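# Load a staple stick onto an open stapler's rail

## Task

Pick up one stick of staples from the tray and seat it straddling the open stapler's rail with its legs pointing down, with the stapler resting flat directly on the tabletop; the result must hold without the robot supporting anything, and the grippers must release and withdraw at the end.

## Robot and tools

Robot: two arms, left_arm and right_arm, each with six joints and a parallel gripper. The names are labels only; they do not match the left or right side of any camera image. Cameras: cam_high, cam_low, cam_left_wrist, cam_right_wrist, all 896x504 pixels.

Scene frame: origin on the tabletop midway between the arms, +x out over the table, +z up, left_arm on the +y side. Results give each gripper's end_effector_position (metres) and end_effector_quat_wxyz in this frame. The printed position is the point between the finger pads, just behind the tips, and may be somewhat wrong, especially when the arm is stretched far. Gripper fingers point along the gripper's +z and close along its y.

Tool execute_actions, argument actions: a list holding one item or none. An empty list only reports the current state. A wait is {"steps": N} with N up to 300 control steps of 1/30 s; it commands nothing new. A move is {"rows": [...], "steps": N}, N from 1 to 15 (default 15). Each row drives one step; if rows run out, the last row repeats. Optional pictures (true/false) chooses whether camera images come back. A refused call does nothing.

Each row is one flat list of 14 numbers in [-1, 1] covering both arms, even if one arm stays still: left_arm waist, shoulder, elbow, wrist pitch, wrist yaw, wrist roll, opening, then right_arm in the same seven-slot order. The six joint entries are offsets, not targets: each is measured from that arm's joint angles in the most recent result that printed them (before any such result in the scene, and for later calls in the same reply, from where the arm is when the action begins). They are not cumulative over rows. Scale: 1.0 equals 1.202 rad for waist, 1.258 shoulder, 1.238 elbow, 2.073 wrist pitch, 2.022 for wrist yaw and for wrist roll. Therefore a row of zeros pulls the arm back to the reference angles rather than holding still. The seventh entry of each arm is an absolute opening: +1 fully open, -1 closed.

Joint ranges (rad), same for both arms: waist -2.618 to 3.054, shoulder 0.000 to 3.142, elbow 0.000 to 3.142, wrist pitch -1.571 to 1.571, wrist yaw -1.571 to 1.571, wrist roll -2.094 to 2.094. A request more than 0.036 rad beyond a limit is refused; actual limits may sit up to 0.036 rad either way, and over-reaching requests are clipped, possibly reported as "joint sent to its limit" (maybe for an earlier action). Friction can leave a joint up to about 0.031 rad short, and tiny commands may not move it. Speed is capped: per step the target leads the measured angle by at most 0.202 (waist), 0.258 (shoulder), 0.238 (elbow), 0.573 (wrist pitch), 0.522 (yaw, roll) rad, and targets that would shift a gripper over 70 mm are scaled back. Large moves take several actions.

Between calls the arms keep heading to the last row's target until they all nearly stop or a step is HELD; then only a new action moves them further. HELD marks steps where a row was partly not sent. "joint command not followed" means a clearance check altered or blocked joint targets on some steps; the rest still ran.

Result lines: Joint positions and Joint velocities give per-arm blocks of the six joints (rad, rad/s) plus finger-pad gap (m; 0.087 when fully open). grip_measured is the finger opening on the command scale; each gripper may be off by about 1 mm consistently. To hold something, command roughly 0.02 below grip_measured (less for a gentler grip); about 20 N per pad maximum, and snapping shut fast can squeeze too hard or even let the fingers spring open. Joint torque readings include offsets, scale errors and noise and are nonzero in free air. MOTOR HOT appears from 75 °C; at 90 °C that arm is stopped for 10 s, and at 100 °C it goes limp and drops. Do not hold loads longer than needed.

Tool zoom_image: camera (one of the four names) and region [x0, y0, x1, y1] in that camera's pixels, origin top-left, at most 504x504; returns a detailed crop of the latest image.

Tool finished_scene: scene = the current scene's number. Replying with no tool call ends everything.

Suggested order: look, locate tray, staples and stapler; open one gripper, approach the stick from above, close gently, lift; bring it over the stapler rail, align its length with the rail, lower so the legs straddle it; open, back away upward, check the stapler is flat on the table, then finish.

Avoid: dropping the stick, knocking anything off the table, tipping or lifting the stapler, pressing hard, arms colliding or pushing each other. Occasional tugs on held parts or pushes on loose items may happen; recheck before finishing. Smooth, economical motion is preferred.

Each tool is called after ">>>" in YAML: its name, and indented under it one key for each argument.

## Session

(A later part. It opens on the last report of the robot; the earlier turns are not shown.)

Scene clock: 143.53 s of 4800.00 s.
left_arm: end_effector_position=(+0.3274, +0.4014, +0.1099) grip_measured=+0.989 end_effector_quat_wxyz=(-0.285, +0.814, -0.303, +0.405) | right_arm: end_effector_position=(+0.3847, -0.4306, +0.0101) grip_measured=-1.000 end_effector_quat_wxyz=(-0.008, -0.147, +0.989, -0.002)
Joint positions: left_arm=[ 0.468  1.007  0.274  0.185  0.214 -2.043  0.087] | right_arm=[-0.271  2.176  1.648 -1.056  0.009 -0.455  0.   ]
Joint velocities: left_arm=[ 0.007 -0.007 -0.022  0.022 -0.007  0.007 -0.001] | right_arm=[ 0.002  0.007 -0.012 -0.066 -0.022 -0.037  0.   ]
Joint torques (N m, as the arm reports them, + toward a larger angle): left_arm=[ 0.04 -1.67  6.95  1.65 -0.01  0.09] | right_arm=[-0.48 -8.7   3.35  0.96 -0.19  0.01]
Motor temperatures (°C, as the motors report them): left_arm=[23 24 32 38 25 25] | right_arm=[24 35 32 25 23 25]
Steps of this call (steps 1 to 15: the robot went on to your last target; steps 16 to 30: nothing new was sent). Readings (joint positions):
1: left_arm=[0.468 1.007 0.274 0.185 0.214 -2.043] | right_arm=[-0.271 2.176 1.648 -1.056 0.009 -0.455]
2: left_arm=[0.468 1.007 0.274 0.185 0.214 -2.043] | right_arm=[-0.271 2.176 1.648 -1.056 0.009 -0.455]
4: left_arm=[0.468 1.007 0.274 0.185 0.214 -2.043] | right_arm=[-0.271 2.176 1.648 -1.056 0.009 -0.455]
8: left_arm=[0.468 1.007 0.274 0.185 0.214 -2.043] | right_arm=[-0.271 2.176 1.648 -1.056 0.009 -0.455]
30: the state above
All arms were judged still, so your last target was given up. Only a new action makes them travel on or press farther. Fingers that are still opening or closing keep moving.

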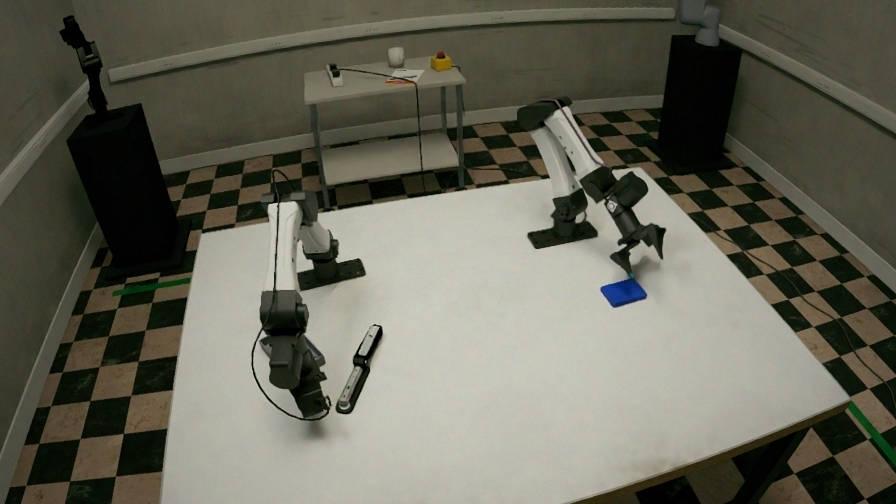

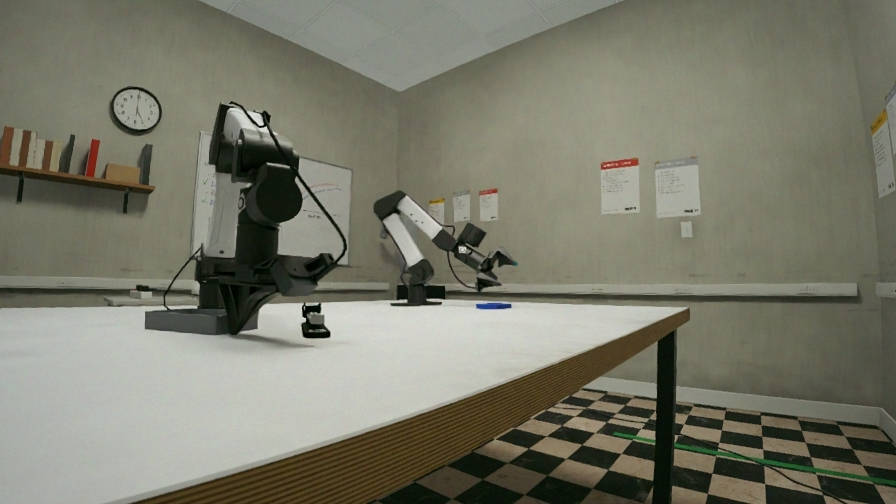

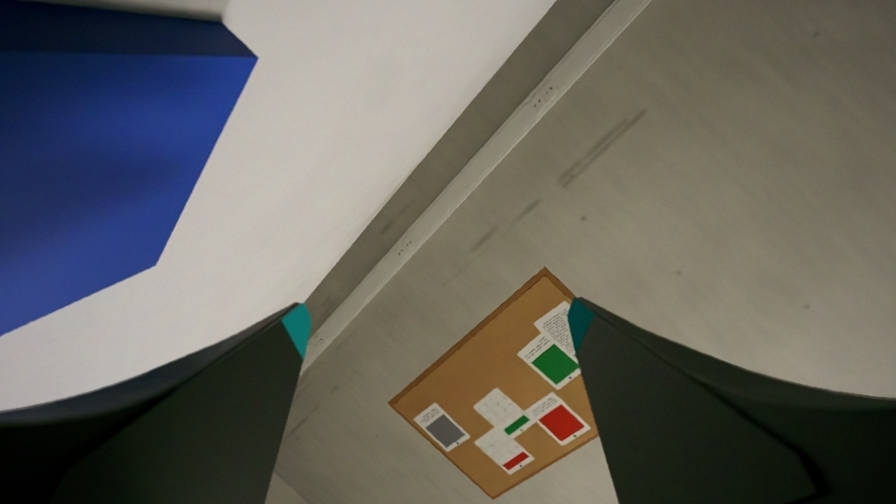

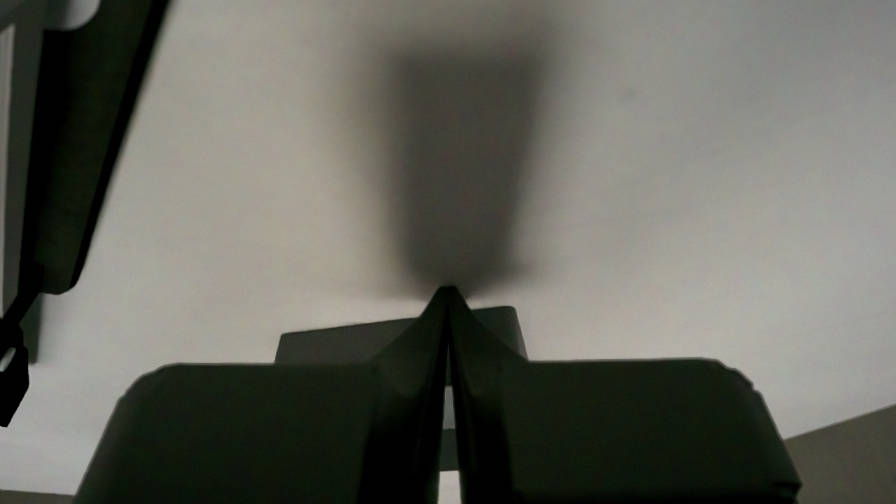

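>>> execute_actions:
  actions:
    - {"rows":[[0,0,0,0,0,0,1,0,-0.16,-0.0,-0.1,0,0,-1]]}
  pictures: false

>>> execute_actions:
  actions:
    - {"rows":[[0,0,0,0,0,0,1,0,-0.04,-0.08,0.02,0,0,0.25]]}
  pictures: false

>>> execute_actions:
  actions:
    - {"steps":30}

Scene clock: 149.37 s of 4800.00 s.
left_arm: end_effector_position=(+0.3274, +0.4014, +0.1099) grip_measured=+0.989 end_effector_quat_wxyz=(-0.285, +0.814, -0.303, +0.405) | right_arm: end_effector_position=(+0.3509, -0.4251, +0.0867) grip_measured=-1.000 end_effector_quat_wxyz=(+0.002, -0.147, +0.989, -0.005)
Joint positions: left_arm=[ 0.468  1.007  0.274  0.185  0.214 -2.043  0.087] | right_arm=[-0.271  1.965  1.642 -1.241  0.009 -0.455  0.   ]
Joint velocities: left_arm=[-0.002  0.007  0.022 -0.007 -0.051 -0.066 -0.001] | right_arm=[-0.022 -0.002  0.007 -0.066 -0.007 -0.007  0.   ]
Joint torques (N m, as the arm reports them, + toward a larger angle): left_arm=[ 0.01 -1.66  6.82  1.64 -0.03  0.1 ] | right_arm=[-0.32 -8.34  7.25  0.28 -0.18  0.02]
Motor temperatures (°C, as the motors report them): left_arm=[23 24 33 38 25 25] | right_arm=[24 35 32 25 23 25]
Steps of this call (steps 1 to 90: nothing new was sent; then 2.33 s passed at rest; steps 91 to 105: all 15 steps of this action). Readings (joint positions):
91: left_arm=[0.468 1.007 0.274 0.185 0.214 -2.043] | right_arm=[-0.271 2.162 1.647 -1.066 0.009 -0.455]
92: left_arm=[0.468 1.007 0.274 0.185 0.214 -2.043] | right_arm=[-0.271 2.139 1.643 -1.097 0.009 -0.455]
94: left_arm=[0.468 1.007 0.274 0.185 0.214 -2.043] | right_arm=[-0.271 2.064 1.642 -1.154 0.009 -0.455]
98: left_arm=[0.468 1.007 0.274 0.185 0.214 -2.043] | right_arm=[-0.271 1.963 1.642 -1.209 0.009 -0.455]
105: the state above

Scene clock: 149.87 s of 4800.00 s.
left_arm: end_effector_position=(+0.3274, +0.4014, +0.1099) grip_measured=+0.989 end_effector_quat_wxyz=(-0.285, +0.814, -0.303, +0.405) | right_arm: end_effector_position=(+0.3360, -0.4227, +0.0771) grip_measured=+0.250 end_effector_quat_wxyz=(-0.013, -0.147, +0.989, -0.001)
Joint positions: left_arm=[ 0.468  1.007  0.274  0.185  0.214 -2.043  0.087] | right_arm=[-0.271  1.94   1.564 -1.218  0.009 -0.455  0.055]
Joint velocities: left_arm=[-0.012  0.007  0.002 -0.022 -0.007 -0.022 -0.   ] | right_arm=[-0.022 -0.012  0.002  0.051  0.007 -0.007 -0.   ]
Joint torques (N m, as the arm reports them, + toward a larger angle): left_arm=[ 0.1  -1.65  6.9   1.66 -0.01  0.07] | right_arm=[ -0.29 -10.84   4.81   0.6   -0.18   0.02]
Motor temperatures (°C, as the motors report them): left_arm=[23 24 33 38 25 25] | right_arm=[24 35 32 25 23 25]
Steps of this call (steps 1 to 15: all 15 steps of this action). Readings (joint positions):
1: left_arm=[0.468 1.007 0.274 0.185 0.214 -2.043] | right_arm=[-0.271 1.960 1.629 -1.231 0.009 -0.455]
2: left_arm=[0.468 1.007 0.274 0.185 0.214 -2.043] | right_arm=[-0.271 1.950 1.606 -1.221 0.009 -0.455]
4: left_arm=[0.468 1.007 0.274 0.185 0.214 -2.043] | right_arm=[-0.271 1.940 1.575 -1.221 0.009 -0.455]
8: left_arm=[0.468 1.007 0.274 0.185 0.214 -2.043] | right_arm=[-0.271 1.940 1.564 -1.220 0.009 -0.455]
15: the state above

Scene clock: 150.87 s of 4800.00 s.
left_arm: end_effector_position=(+0.3274, +0.4014, +0.1099) grip_measured=+0.989 end_effector_quat_wxyz=(-0.285, +0.814, -0.303, +0.405) | right_arm: end_effector_position=(+0.3361, -0.4227, +0.0771) grip_measured=+0.250 end_effector_quat_wxyz=(-0.012, -0.147, +0.989, -0.001)
Joint positions: left_arm=[ 0.468  1.007  0.274  0.185  0.214 -2.043  0.087] | right_arm=[-0.271  1.94   1.564 -1.218  0.009 -0.455  0.055]
Joint velocities: left_arm=[-0.002 -0.017  0.017 -0.037  0.066 -0.007  0.001] | right_arm=[-0.007 -0.002  0.017  0.022 -0.007  0.022  0.   ]
Joint torques (N m, as the arm reports them, + toward a larger angle): left_arm=[-0.02 -1.59  6.89  1.65  0.    0.09] | right_arm=[ -0.3  -10.82   4.83   0.59  -0.18   0.02]
Motor temperatures (°C, as the motors report them): left_arm=[23 24 33 38 25 25] | right_arm=[24 35 32 25 23 25]
Steps of this call (steps 1 to 15: the robot went on to your last target; steps 16 to 30: nothing new was sent). Readings (joint positions):
1: left_arm=[0.468 1.007 0.274 0.185 0.214 -2.043] | right_arm=[-0.271 1.940 1.564 -1.218 0.009 -0.455]
2: left_arm=[0.468 1.007 0.274 0.185 0.214 -2.043] | right_arm=[-0.271 1.940 1.564 -1.218 0.009 -0.455]
4: left_arm=[0.468 1.007 0.274 0.185 0.214 -2.043] | right_arm=[-0.271 1.940 1.564 -1.218 0.009 -0.455]
8: left_arm=[0.468 1.007 0.274 0.185 0.214 -2.043] | right_arm=[-0.271 1.940 1.564 -1.218 0.009 -0.455]
30: the state above
All arms were judged still, so your last target was given up. Only a new action makes them travel on or press farther. Fingers that are still opening or closing keep moving.

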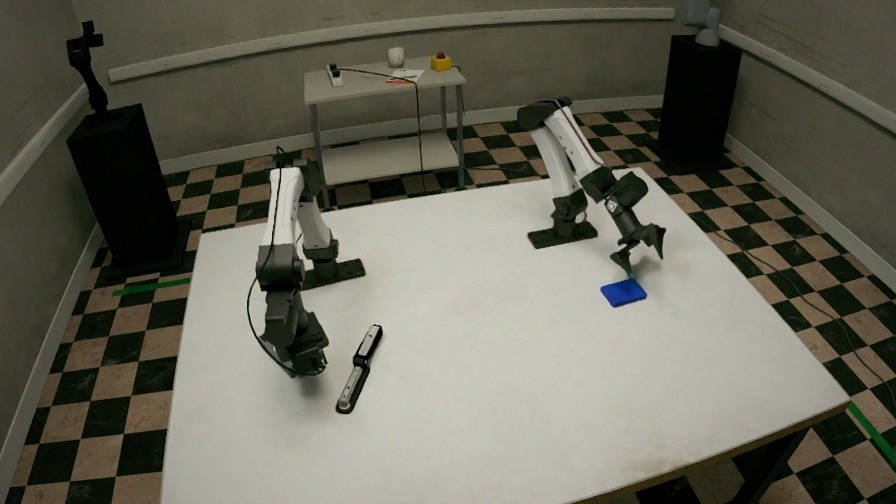

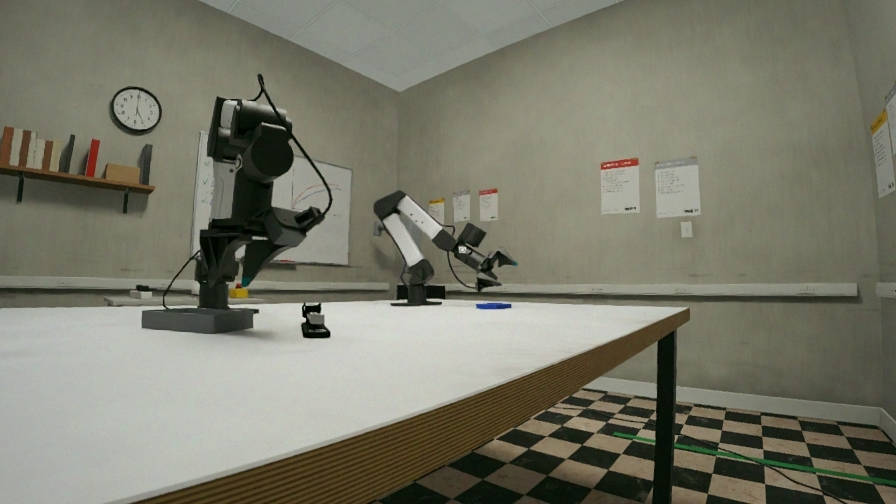

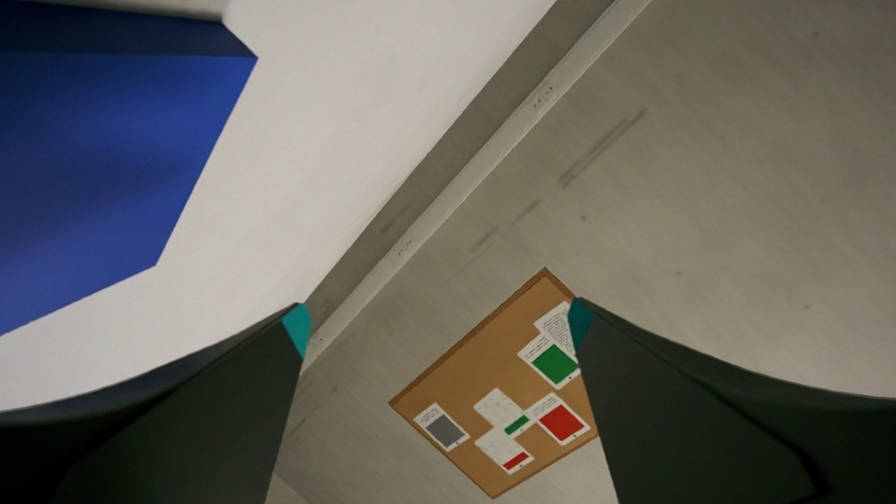

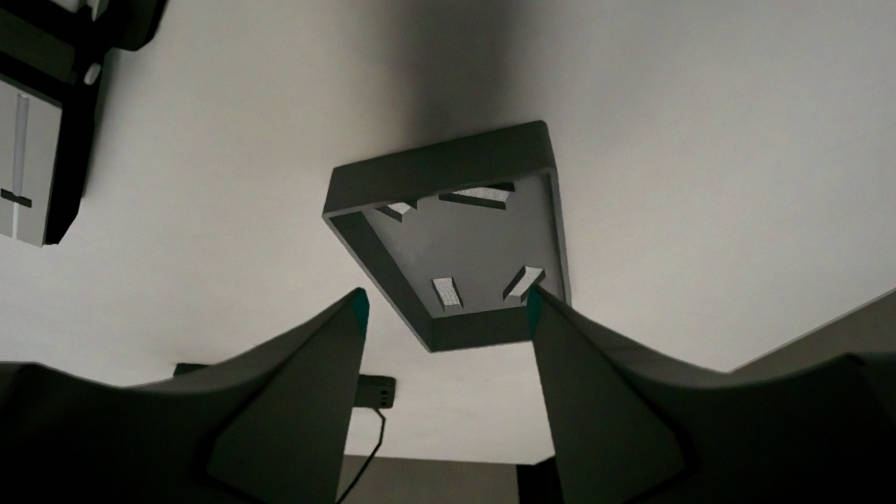

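>>> execute_actions:
  actions:
    - {"rows":[[0,0,0,0,0,0,1,0,0,0,0,0,0.74,0.25]]}
  pictures: false

>>> execute_actions:
  actions:
    - {"steps":45}

Scene clock: 170.37 s of 4800.00 s.
left_arm: end_effector_position=(+0.3274, +0.4014, +0.1099) grip_measured=+0.989 end_effector_quat_wxyz=(-0.285, +0.814, -0.303, +0.405) | right_arm: end_effector_position=(+0.3542, -0.3750, +0.0764) grip_measured=+0.250 end_effector_quat_wxyz=(-0.009, +0.489, +0.872, -0.008)
Joint positions: left_arm=[ 0.468  1.007  0.274  0.185  0.214 -2.043  0.087] | right_arm=[-0.271  1.94   1.564 -1.218  0.009  0.862  0.055]
Joint velocities: left_arm=[-0.007 -0.002  0.007  0.081  0.007  0.037  0.001] | right_arm=[ 0.012  0.007  0.002 -0.037  0.051  1.15  -0.   ]
Joint torques (N m, as the arm reports them, + toward a larger angle): left_arm=[-0.02 -1.6   6.89  1.67  0.    0.07] | right_arm=[-0.29 -8.83  6.64  0.35 -0.1   0.08]
Motor temperatures (°C, as the motors report them): left_arm=[23 24 33 39 25 25] | right_arm=[24 38 31 25 23 25]
Steps of this call (steps 1 to 90: nothing new was sent; then 16.00 s passed at rest; steps 91 to 105: all 15 steps of this action). Readings (joint positions):
91: left_arm=[0.468 1.007 0.274 0.185 0.214 -2.043] | right_arm=[-0.271 1.940 1.564 -1.218 0.009 -0.377]
92: left_arm=[0.468 1.007 0.274 0.185 0.214 -2.043] | right_arm=[-0.271 1.940 1.564 -1.218 0.009 -0.277]
94: left_arm=[0.468 1.007 0.274 0.185 0.214 -2.043] | right_arm=[-0.271 1.940 1.564 -1.218 0.009 -0.080]
98: left_arm=[0.468 1.007 0.274 0.185 0.214 -2.043] | right_arm=[-0.271 1.940 1.564 -1.218 0.009 0.316]
105: the state above

Scene clock: 171.87 s of 4800.00 s.
left_arm: end_effector_position=(+0.3274, +0.4014, +0.1099) grip_measured=+0.989 end_effector_quat_wxyz=(-0.285, +0.814, -0.303, +0.405) | right_arm: end_effector_position=(+0.3606, -0.3718, +0.0762) grip_measured=+0.250 end_effector_quat_wxyz=(-0.009, +0.562, +0.827, -0.009)
Joint positions: left_arm=[ 0.468  1.007  0.274  0.185  0.214 -2.043  0.087] | right_arm=[-0.271  1.94   1.564 -1.218  0.009  1.033  0.055]
Joint velocities: left_arm=[ 0.002  0.007 -0.012  0.037 -0.037 -0.081  0.   ] | right_arm=[-0.012 -0.007  0.007 -0.007  0.081 -0.037 -0.   ]
Joint torques (N m, as the arm reports them, + toward a larger angle): left_arm=[ 0.03 -1.61  6.9   1.65 -0.02  0.1 ] | right_arm=[-0.28 -8.84  6.62  0.34 -0.09  0.12]
Motor temperatures (°C, as the motors report them): left_arm=[23 24 33 39 25 25] | right_arm=[24 38 31 25 23 25]
Steps of this call (steps 1 to 30: the robot went on to your last target; steps 31 to 45: nothing new was sent). Readings (joint positions):
1: left_arm=[0.468 1.007 0.274 0.185 0.214 -2.043] | right_arm=[-0.271 1.940 1.564 -1.218 0.009 0.897]
2: left_arm=[0.468 1.007 0.274 0.185 0.214 -2.043] | right_arm=[-0.271 1.940 1.564 -1.218 0.009 0.924]
4: left_arm=[0.468 1.007 0.274 0.185 0.214 -2.043] | right_arm=[-0.271 1.940 1.564 -1.218 0.009 0.964]
8: left_arm=[0.468 1.007 0.274 0.185 0.214 -2.043] | right_arm=[-0.271 1.940 1.564 -1.218 0.009 1.005]
45: the state above
All arms were judged still, so your last target was given up. Only a new action makes them travel on or press farther. Fingers that are still opening or closing keep moving.

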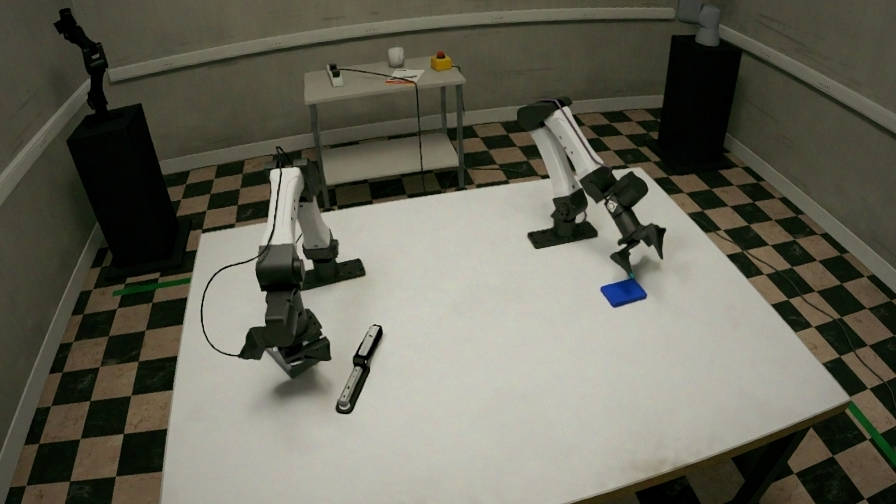

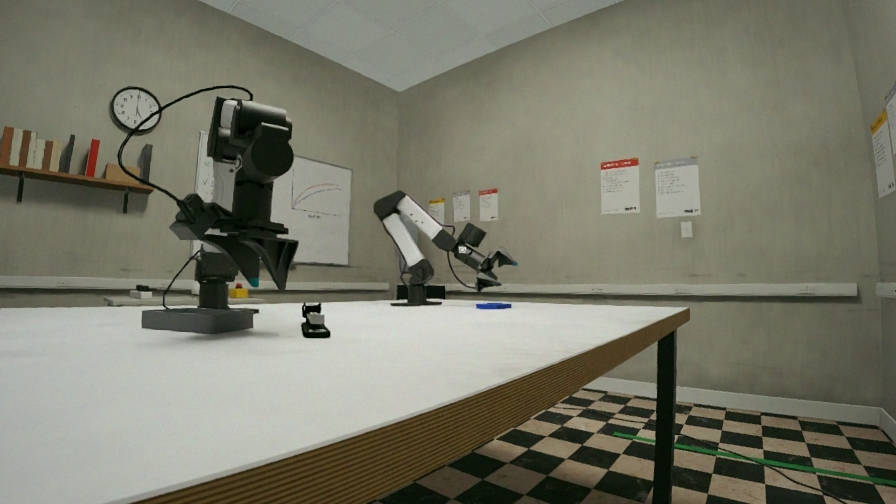

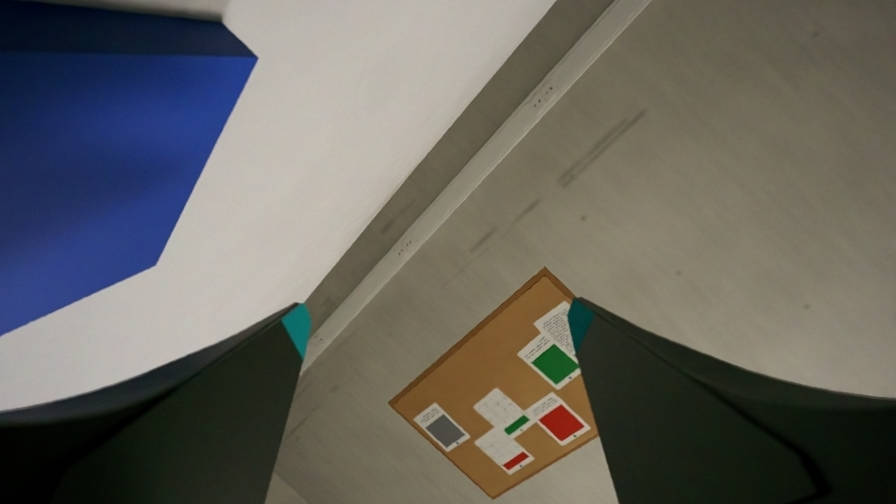

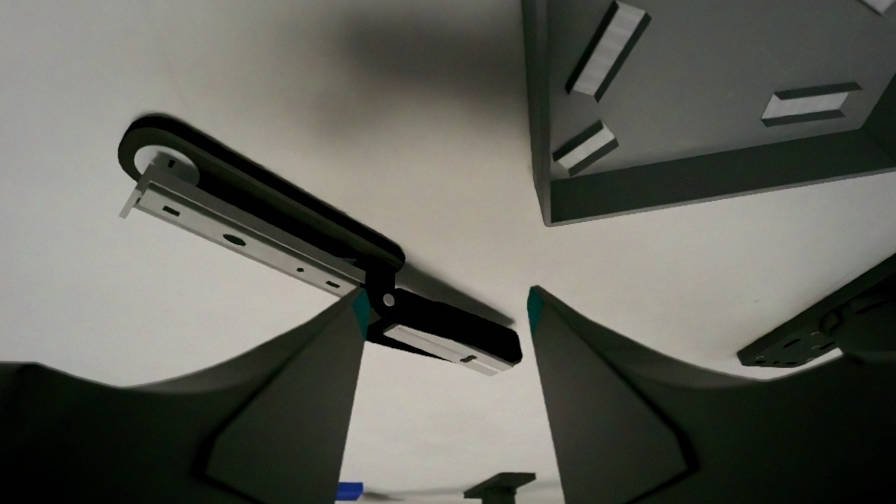

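>>> execute_actions:
  actions:
    - {"rows":[[0,0,0,0,0,0,1,-0.16,-0.2,-0.29,0.05,0,-0.09,0.25]]}
  pictures: false

>>> execute_actions:
  actions:
    - {"steps":45}

Scene clock: 179.27 s of 4800.00 s.
left_arm: end_effector_position=(+0.3274, +0.4014, +0.1099) grip_measured=+0.989 end_effector_quat_wxyz=(-0.285, +0.814, -0.303, +0.405) | right_arm: end_effector_position=(+0.2774, -0.4168, +0.0688) grip_measured=+0.250 end_effector_quat_wxyz=(-0.016, +0.575, +0.818, -0.012)
Joint positions: left_arm=[ 0.468  1.007  0.274  0.185  0.214 -2.043  0.087] | right_arm=[-0.47   1.696  1.225 -1.136  0.015  0.866  0.055]
Joint velocities: left_arm=[-0.007  0.027  0.002 -0.007  0.007 -0.022  0.001] | right_arm=[-0.012 -0.007 -0.007  0.066 -0.007 -0.11   0.   ]
Joint torques (N m, as the arm reports them, + toward a larger angle): left_arm=[ 0.01 -1.54  6.9   1.65 -0.02  0.08] | right_arm=[ 0.25 -7.29  4.77  0.5  -0.15 -0.06]
Motor temperatures (°C, as the motors report them): left_arm=[23 24 33 39 25 25] | right_arm=[24 37 32 25 23 25]
Steps of this call (steps 1 to 90: nothing new was sent; then 3.90 s passed at rest; steps 91 to 105: all 15 steps of this action). Readings (joint positions):
91: left_arm=[0.468 1.007 0.274 0.185 0.214 -2.043] | right_arm=[-0.286 1.912 1.525 -1.181 0.002 1.009]
92: left_arm=[0.468 1.007 0.274 0.185 0.214 -2.043] | right_arm=[-0.317 1.859 1.451 -1.147 -0.003 0.980]
94: left_arm=[0.468 1.007 0.274 0.185 0.214 -2.043] | right_arm=[-0.415 1.748 1.313 -1.137 0.001 0.938]
98: left_arm=[0.468 1.007 0.274 0.185 0.214 -2.043] | right_arm=[-0.483 1.696 1.229 -1.148 0.015 0.893]
105: the state above

Scene clock: 180.77 s of 4800.00 s.
left_arm: end_effector_position=(+0.3274, +0.4014, +0.1099) grip_measured=+0.989 end_effector_quat_wxyz=(-0.285, +0.814, -0.303, +0.405) | right_arm: end_effector_position=(+0.2780, -0.4173, +0.0687) grip_measured=+0.250 end_effector_quat_wxyz=(-0.014, +0.572, +0.820, -0.011)
Joint positions: left_arm=[ 0.468  1.007  0.274  0.185  0.214 -2.043  0.087] | right_arm=[-0.47   1.696  1.225 -1.132  0.015  0.859  0.055]
Joint velocities: left_arm=[ 0.012  0.002 -0.007 -0.022 -0.007 -0.125  0.001] | right_arm=[-0.012  0.012  0.002 -0.022  0.022  0.022  0.   ]
Joint torques (N m, as the arm reports them, + toward a larger angle): left_arm=[ 0.03 -1.6   6.9   1.66 -0.02  0.09] | right_arm=[ 0.28 -7.33  4.77  0.53 -0.15 -0.06]
Motor temperatures (°C, as the motors report them): left_arm=[23 24 33 39 25 25] | right_arm=[24 37 32 25 23 25]
Steps of this call (steps 1 to 15: the robot went on to your last target; steps 16 to 45: nothing new was sent). Readings (joint positions):
1: left_arm=[0.468 1.007 0.274 0.185 0.214 -2.043] | right_arm=[-0.470 1.696 1.225 -1.135 0.015 0.865]
2: left_arm=[0.468 1.007 0.274 0.185 0.214 -2.043] | right_arm=[-0.470 1.696 1.225 -1.134 0.015 0.864]
4: left_arm=[0.468 1.007 0.274 0.185 0.214 -2.043] | right_arm=[-0.470 1.696 1.225 -1.134 0.015 0.862]
8: left_arm=[0.468 1.007 0.274 0.185 0.214 -2.043] | right_arm=[-0.470 1.696 1.225 -1.132 0.015 0.860]
45: the state above
All arms were judged still, so your last target was given up. Only a new action makes them travel on or press farther. Fingers that are still opening or closing keep moving.

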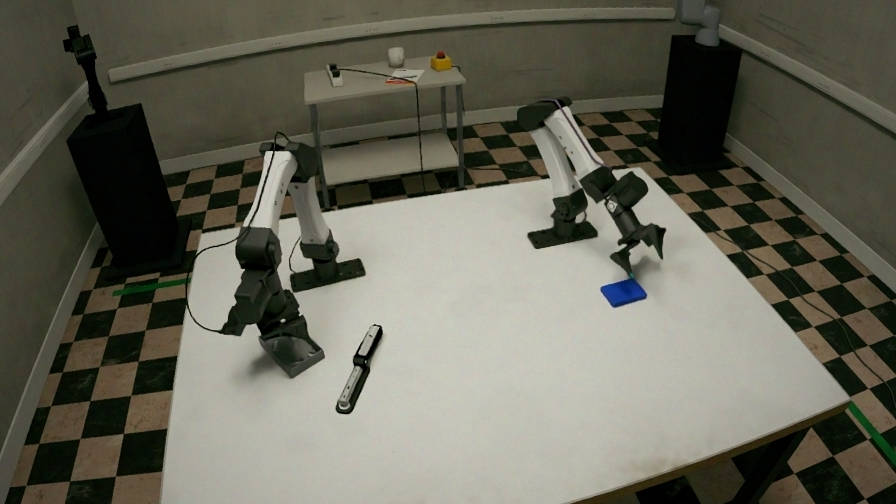

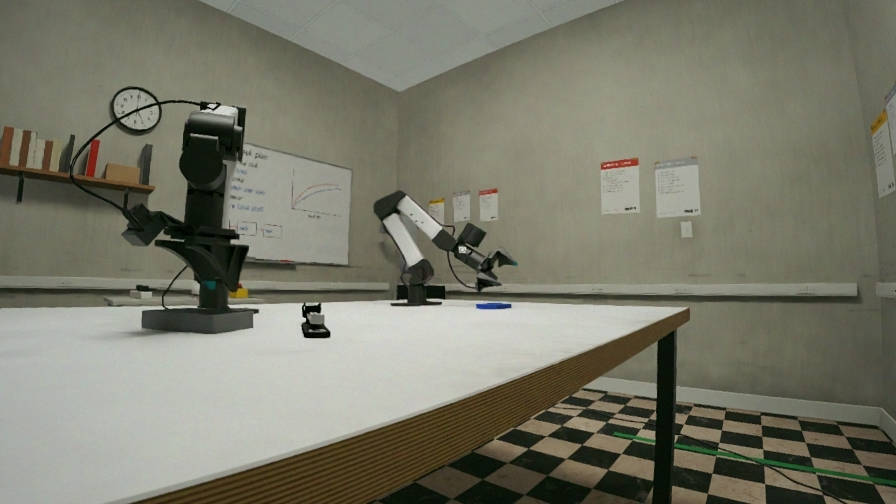

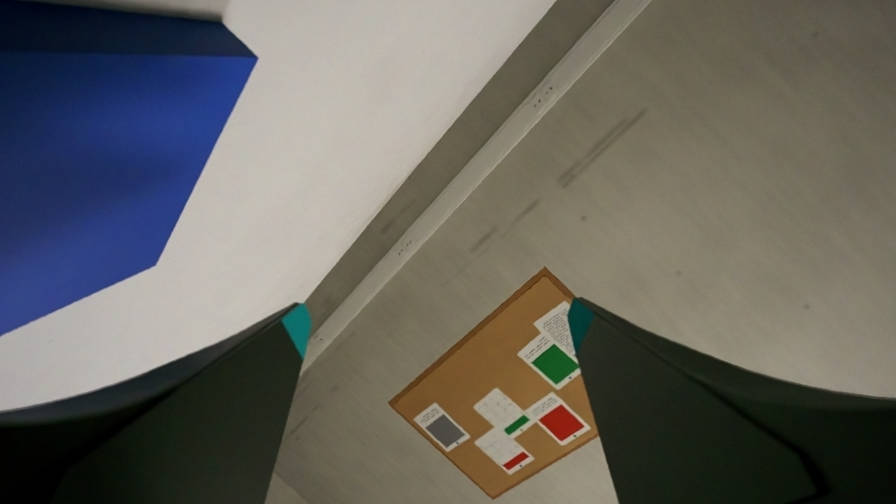

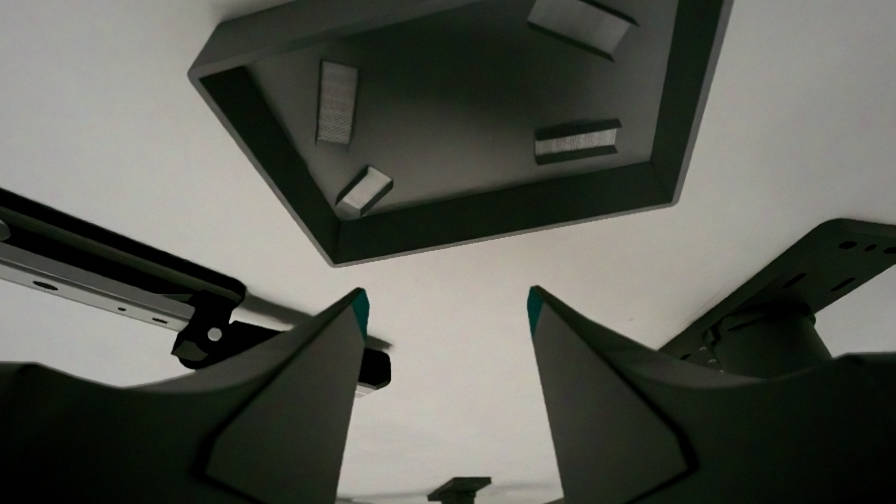

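>>> execute_actions:
  actions:
    - {"rows":[[0,0,0,0,0,0,1,-0.175,0.02,0.02,0,0,-0.14,0.25]]}
  pictures: false

>>> execute_actions:
  actions:
    - {"steps":45}

Scene clock: 189.47 s of 4800.00 s.
left_arm: end_effector_position=(+0.3274, +0.4014, +0.1099) grip_measured=+0.989 end_effector_quat_wxyz=(-0.285, +0.814, -0.303, +0.405) | right_arm: end_effector_position=(+0.2464, -0.4745, +0.0661) grip_measured=+0.250 end_effector_quat_wxyz=(-0.022, +0.552, +0.833, -0.010)
Joint positions: left_arm=[ 0.468  1.007  0.274  0.185  0.214 -2.043  0.087] | right_arm=[-0.688  1.708  1.225 -1.131  0.019  0.594  0.055]
Joint velocities: left_arm=[-0.012  0.002 -0.002  0.022 -0.095 -0.007 -0.   ] | right_arm=[ 0.007  0.012  0.002 -0.095 -0.022 -0.095  0.001]
Joint torques (N m, as the arm reports them, + toward a larger angle): left_arm=[-0.05 -1.54  6.84  1.66  0.01  0.07] | right_arm=[ 0.31 -5.76  8.66  0.32 -0.14 -0.06]
Motor temperatures (°C, as the motors report them): left_arm=[23 24 33 40 25 25] | right_arm=[24 36 32 25 23 25]
Steps of this call (steps 1 to 90: nothing new was sent; then 5.20 s passed at rest; steps 91 to 105: all 15 steps of this action). Readings (joint positions):
91: left_arm=[0.468 1.007 0.274 0.185 0.214 -2.043] | right_arm=[-0.491 1.696 1.225 -1.132 0.005 0.816]
92: left_arm=[0.468 1.007 0.274 0.185 0.214 -2.043] | right_arm=[-0.539 1.698 1.225 -1.132 0.000 0.768]
94: left_arm=[0.468 1.007 0.274 0.185 0.214 -2.043] | right_arm=[-0.646 1.704 1.225 -1.131 0.008 0.702]
98: left_arm=[0.468 1.007 0.274 0.185 0.214 -2.043] | right_arm=[-0.695 1.708 1.225 -1.131 0.019 0.633]
105: the state above

Scene clock: 190.97 s of 4800.00 s.
left_arm: end_effector_position=(+0.3274, +0.4014, +0.1099) grip_measured=+0.989 end_effector_quat_wxyz=(-0.285, +0.814, -0.303, +0.405) | right_arm: end_effector_position=(+0.2461, -0.4747, +0.0661) grip_measured=+0.250 end_effector_quat_wxyz=(-0.022, +0.548, +0.836, -0.009)
Joint positions: left_arm=[ 0.468  1.007  0.274  0.185  0.214 -2.043  0.087] | right_arm=[-0.688  1.708  1.225 -1.131  0.019  0.584  0.055]
Joint velocities: left_arm=[-0.002 -0.022 -0.007  0.051 -0.037 -0.066  0.   ] | right_arm=[-0.002 -0.002 -0.007 -0.051  0.007 -0.007 -0.001]
Joint torques (N m, as the arm reports them, + toward a larger angle): left_arm=[ 0.05 -1.56  6.92  1.66  0.    0.1 ] | right_arm=[ 0.31 -5.75  8.64  0.32 -0.15 -0.06]
Motor temperatures (°C, as the motors report them): left_arm=[23 24 33 40 25 25] | right_arm=[24 35 32 25 23 25]
Steps of this call (steps 1 to 15: the robot went on to your last target; steps 16 to 45: nothing new was sent). Readings (joint positions):
1: left_arm=[0.468 1.007 0.274 0.185 0.214 -2.043] | right_arm=[-0.688 1.708 1.225 -1.131 0.019 0.592]
2: left_arm=[0.468 1.007 0.274 0.185 0.214 -2.043] | right_arm=[-0.688 1.708 1.225 -1.131 0.019 0.591]
4: left_arm=[0.468 1.007 0.274 0.185 0.214 -2.043] | right_arm=[-0.688 1.708 1.225 -1.131 0.019 0.588]
8: left_arm=[0.468 1.007 0.274 0.185 0.214 -2.043] | right_arm=[-0.688 1.708 1.225 -1.131 0.019 0.586]
45: the state above
All arms were judged still, so your last target was given up. Only a new action makes them travel on or press farther. Fingers that are still opening or closing keep moving.

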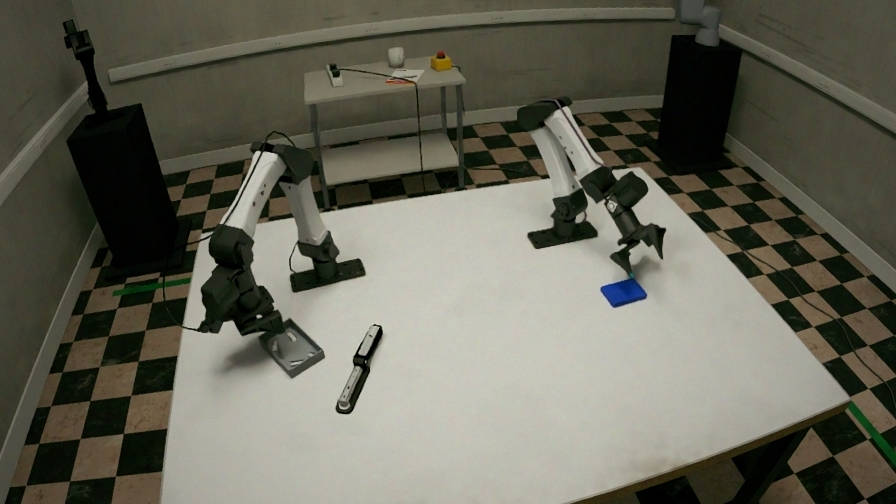

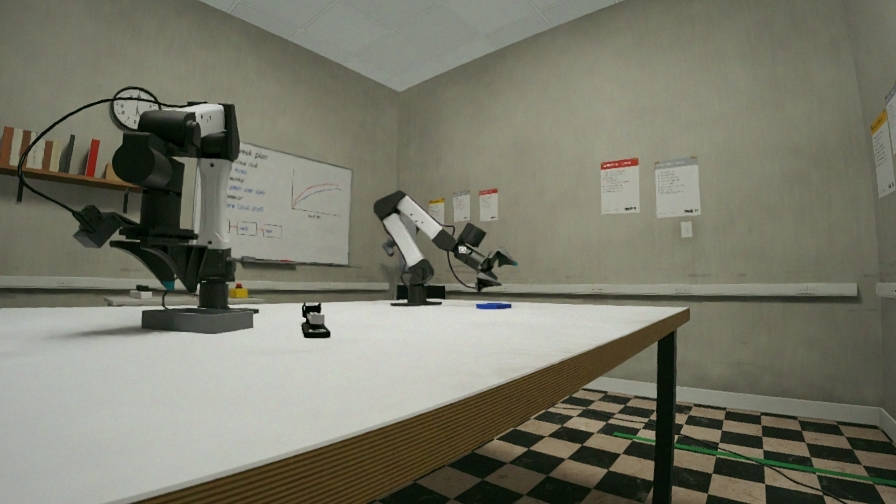

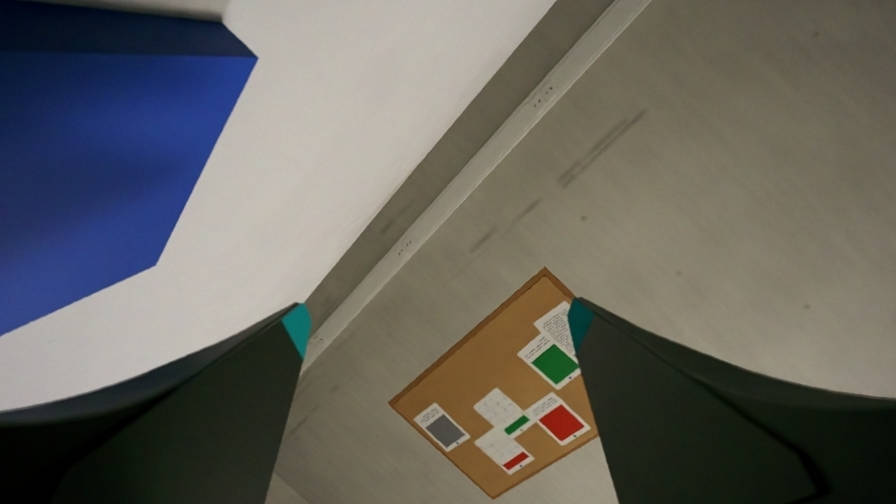

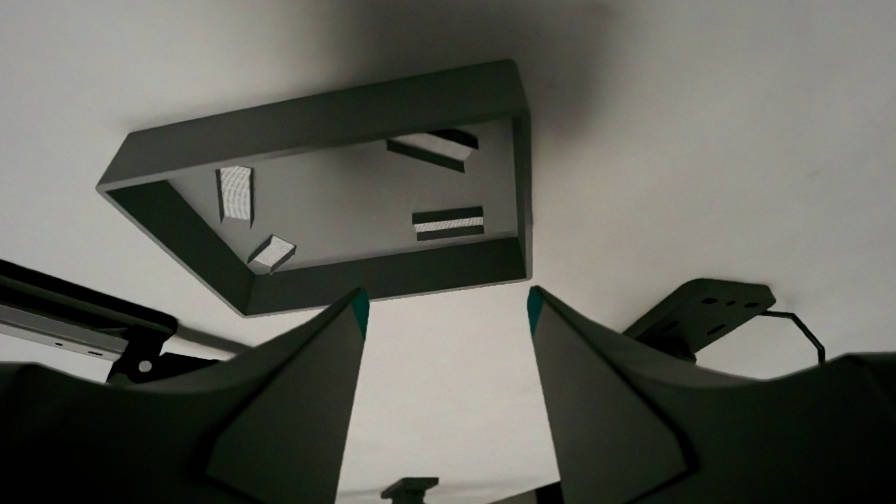

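>>> execute_actions:
  actions:
    - {"rows":[[0,0,0,0,0,0,1,0,0.055,-0.07,0.075,0,0,0.1]]}
  pictures: false

>>> execute_actions:
  actions:
    - {"steps":30}

Scene clock: 198.33 s of 4800.00 s.
left_arm: end_effector_position=(+0.3274, +0.4014, +0.1099) grip_measured=+0.989 end_effector_quat_wxyz=(-0.285, +0.814, -0.303, +0.405) | right_arm: end_effector_position=(+0.2506, -0.4776, +0.0302) grip_measured=+0.100 end_effector_quat_wxyz=(-0.024, +0.548, +0.836, -0.010)
Joint positions: left_arm=[ 0.468  1.007  0.274  0.185  0.214 -2.043  0.087] | right_arm=[-0.688  1.775  1.154 -0.998  0.019  0.584  0.048]
Joint velocities: left_arm=[-0.012 -0.007  0.012  0.051 -0.066  0.007  0.   ] | right_arm=[ 0.007 -0.007 -0.002  0.066 -0.051 -0.066 -0.001]
Joint torques (N m, as the arm reports them, + toward a larger angle): left_arm=[ 0.03 -1.62  6.94  1.64 -0.01  0.08] | right_arm=[-0.29 -7.01  4.86  0.51 -0.11  0.02]
Motor temperatures (°C, as the motors report them): left_arm=[23 24 34 40 25 25] | right_arm=[24 34 32 25 23 25]
Steps of this call (steps 1 to 90: nothing new was sent; then 3.87 s passed at rest; steps 91 to 105: all 15 steps of this action). Readings (joint positions):
91: left_arm=[0.468 1.007 0.274 0.185 0.214 -2.043] | right_arm=[-0.688 1.711 1.216 -1.114 0.019 0.584]
92: left_arm=[0.468 1.007 0.274 0.185 0.214 -2.043] | right_arm=[-0.688 1.718 1.202 -1.085 0.019 0.584]
94: left_arm=[0.468 1.007 0.274 0.185 0.214 -2.043] | right_arm=[-0.688 1.747 1.175 -1.049 0.019 0.584]
98: left_arm=[0.468 1.007 0.274 0.185 0.214 -2.043] | right_arm=[-0.688 1.775 1.154 -1.020 0.019 0.584]
105: the state above

Scene clock: 199.33 s of 4800.00 s.
left_arm: end_effector_position=(+0.3274, +0.4014, +0.1099) grip_measured=+0.989 end_effector_quat_wxyz=(-0.285, +0.814, -0.303, +0.405) | right_arm: end_effector_position=(+0.2516, -0.4783, +0.0300) grip_measured=+0.100 end_effector_quat_wxyz=(-0.022, +0.548, +0.836, -0.009)
Joint positions: left_arm=[ 0.468  1.007  0.274  0.185  0.214 -2.043  0.087] | right_arm=[-0.688  1.775  1.154 -0.994  0.019  0.584  0.048]
Joint velocities: left_arm=[-0.002  0.007 -0.002 -0.037 -0.066 -0.066 -0.001] | right_arm=[-0.012 -0.002 -0.007 -0.037  0.051  0.007 -0.001]
Joint torques (N m, as the arm reports them, + toward a larger angle): left_arm=[ 0.01 -1.62  6.93  1.64  0.    0.09] | right_arm=[-0.29 -6.96  4.94  0.52 -0.11  0.03]
Motor temperatures (°C, as the motors report them): left_arm=[23 24 34 40 25 25] | right_arm=[24 34 32 25 23 25]
Steps of this call (steps 1 to 15: the robot went on to your last target; steps 16 to 30: nothing new was sent). Readings (joint positions):
1: left_arm=[0.468 1.007 0.274 0.185 0.214 -2.043] | right_arm=[-0.688 1.775 1.154 -0.997 0.019 0.584]
2: left_arm=[0.468 1.007 0.274 0.185 0.214 -2.043] | right_arm=[-0.688 1.775 1.154 -0.996 0.019 0.584]
4: left_arm=[0.468 1.007 0.274 0.185 0.214 -2.043] | right_arm=[-0.688 1.775 1.154 -0.995 0.019 0.584]
8: left_arm=[0.468 1.007 0.274 0.185 0.214 -2.043] | right_arm=[-0.688 1.775 1.154 -0.994 0.019 0.584]
30: the state above
All arms were judged still, so your last target was given up. Only a new action makes them travel on or press farther. Fingers that are still opening or closing keep moving.

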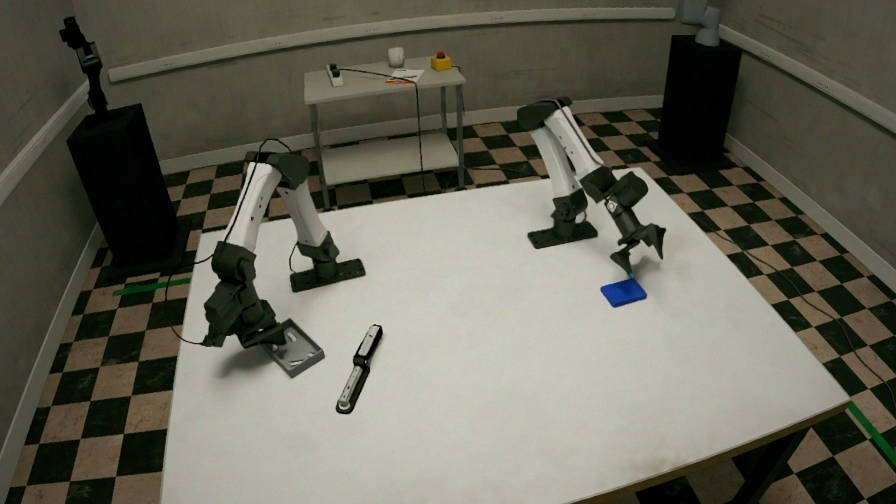

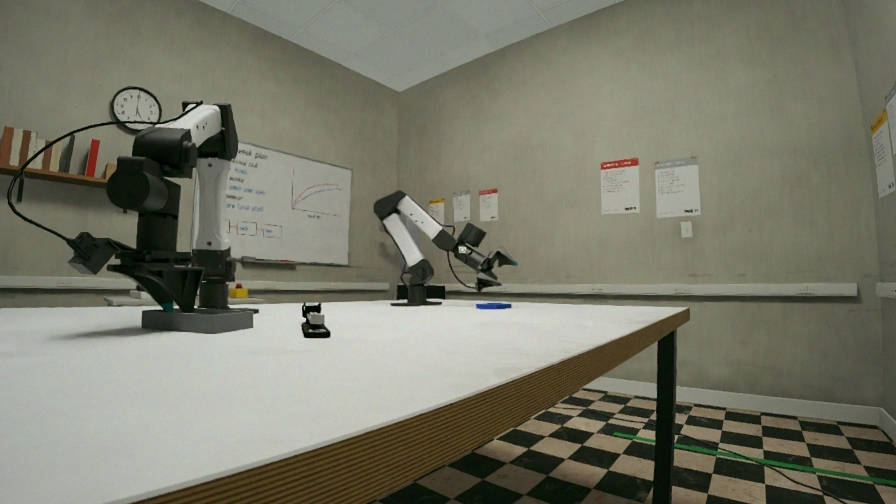

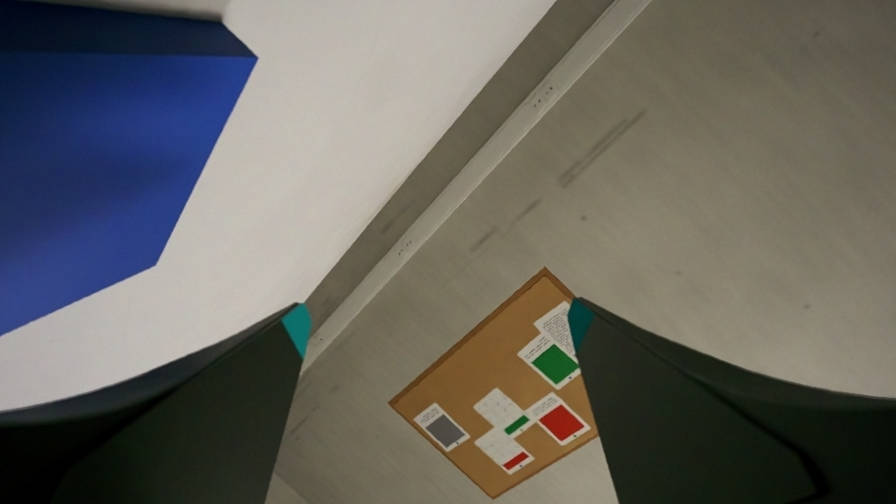

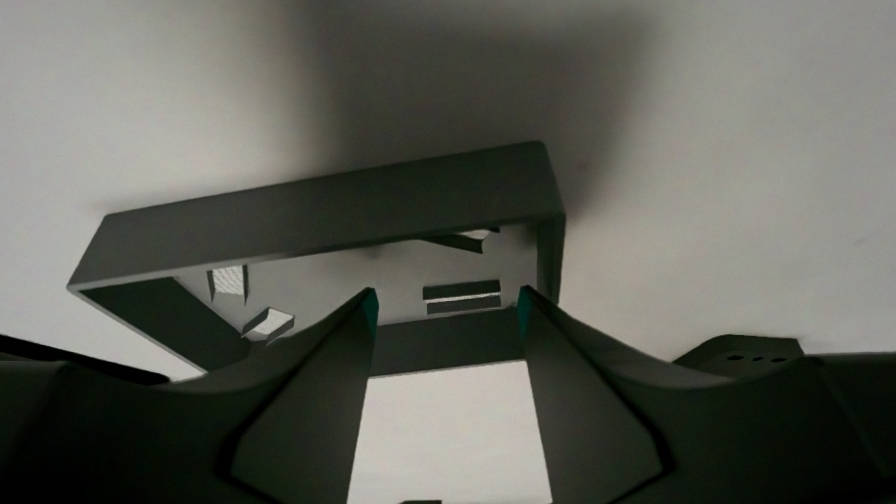

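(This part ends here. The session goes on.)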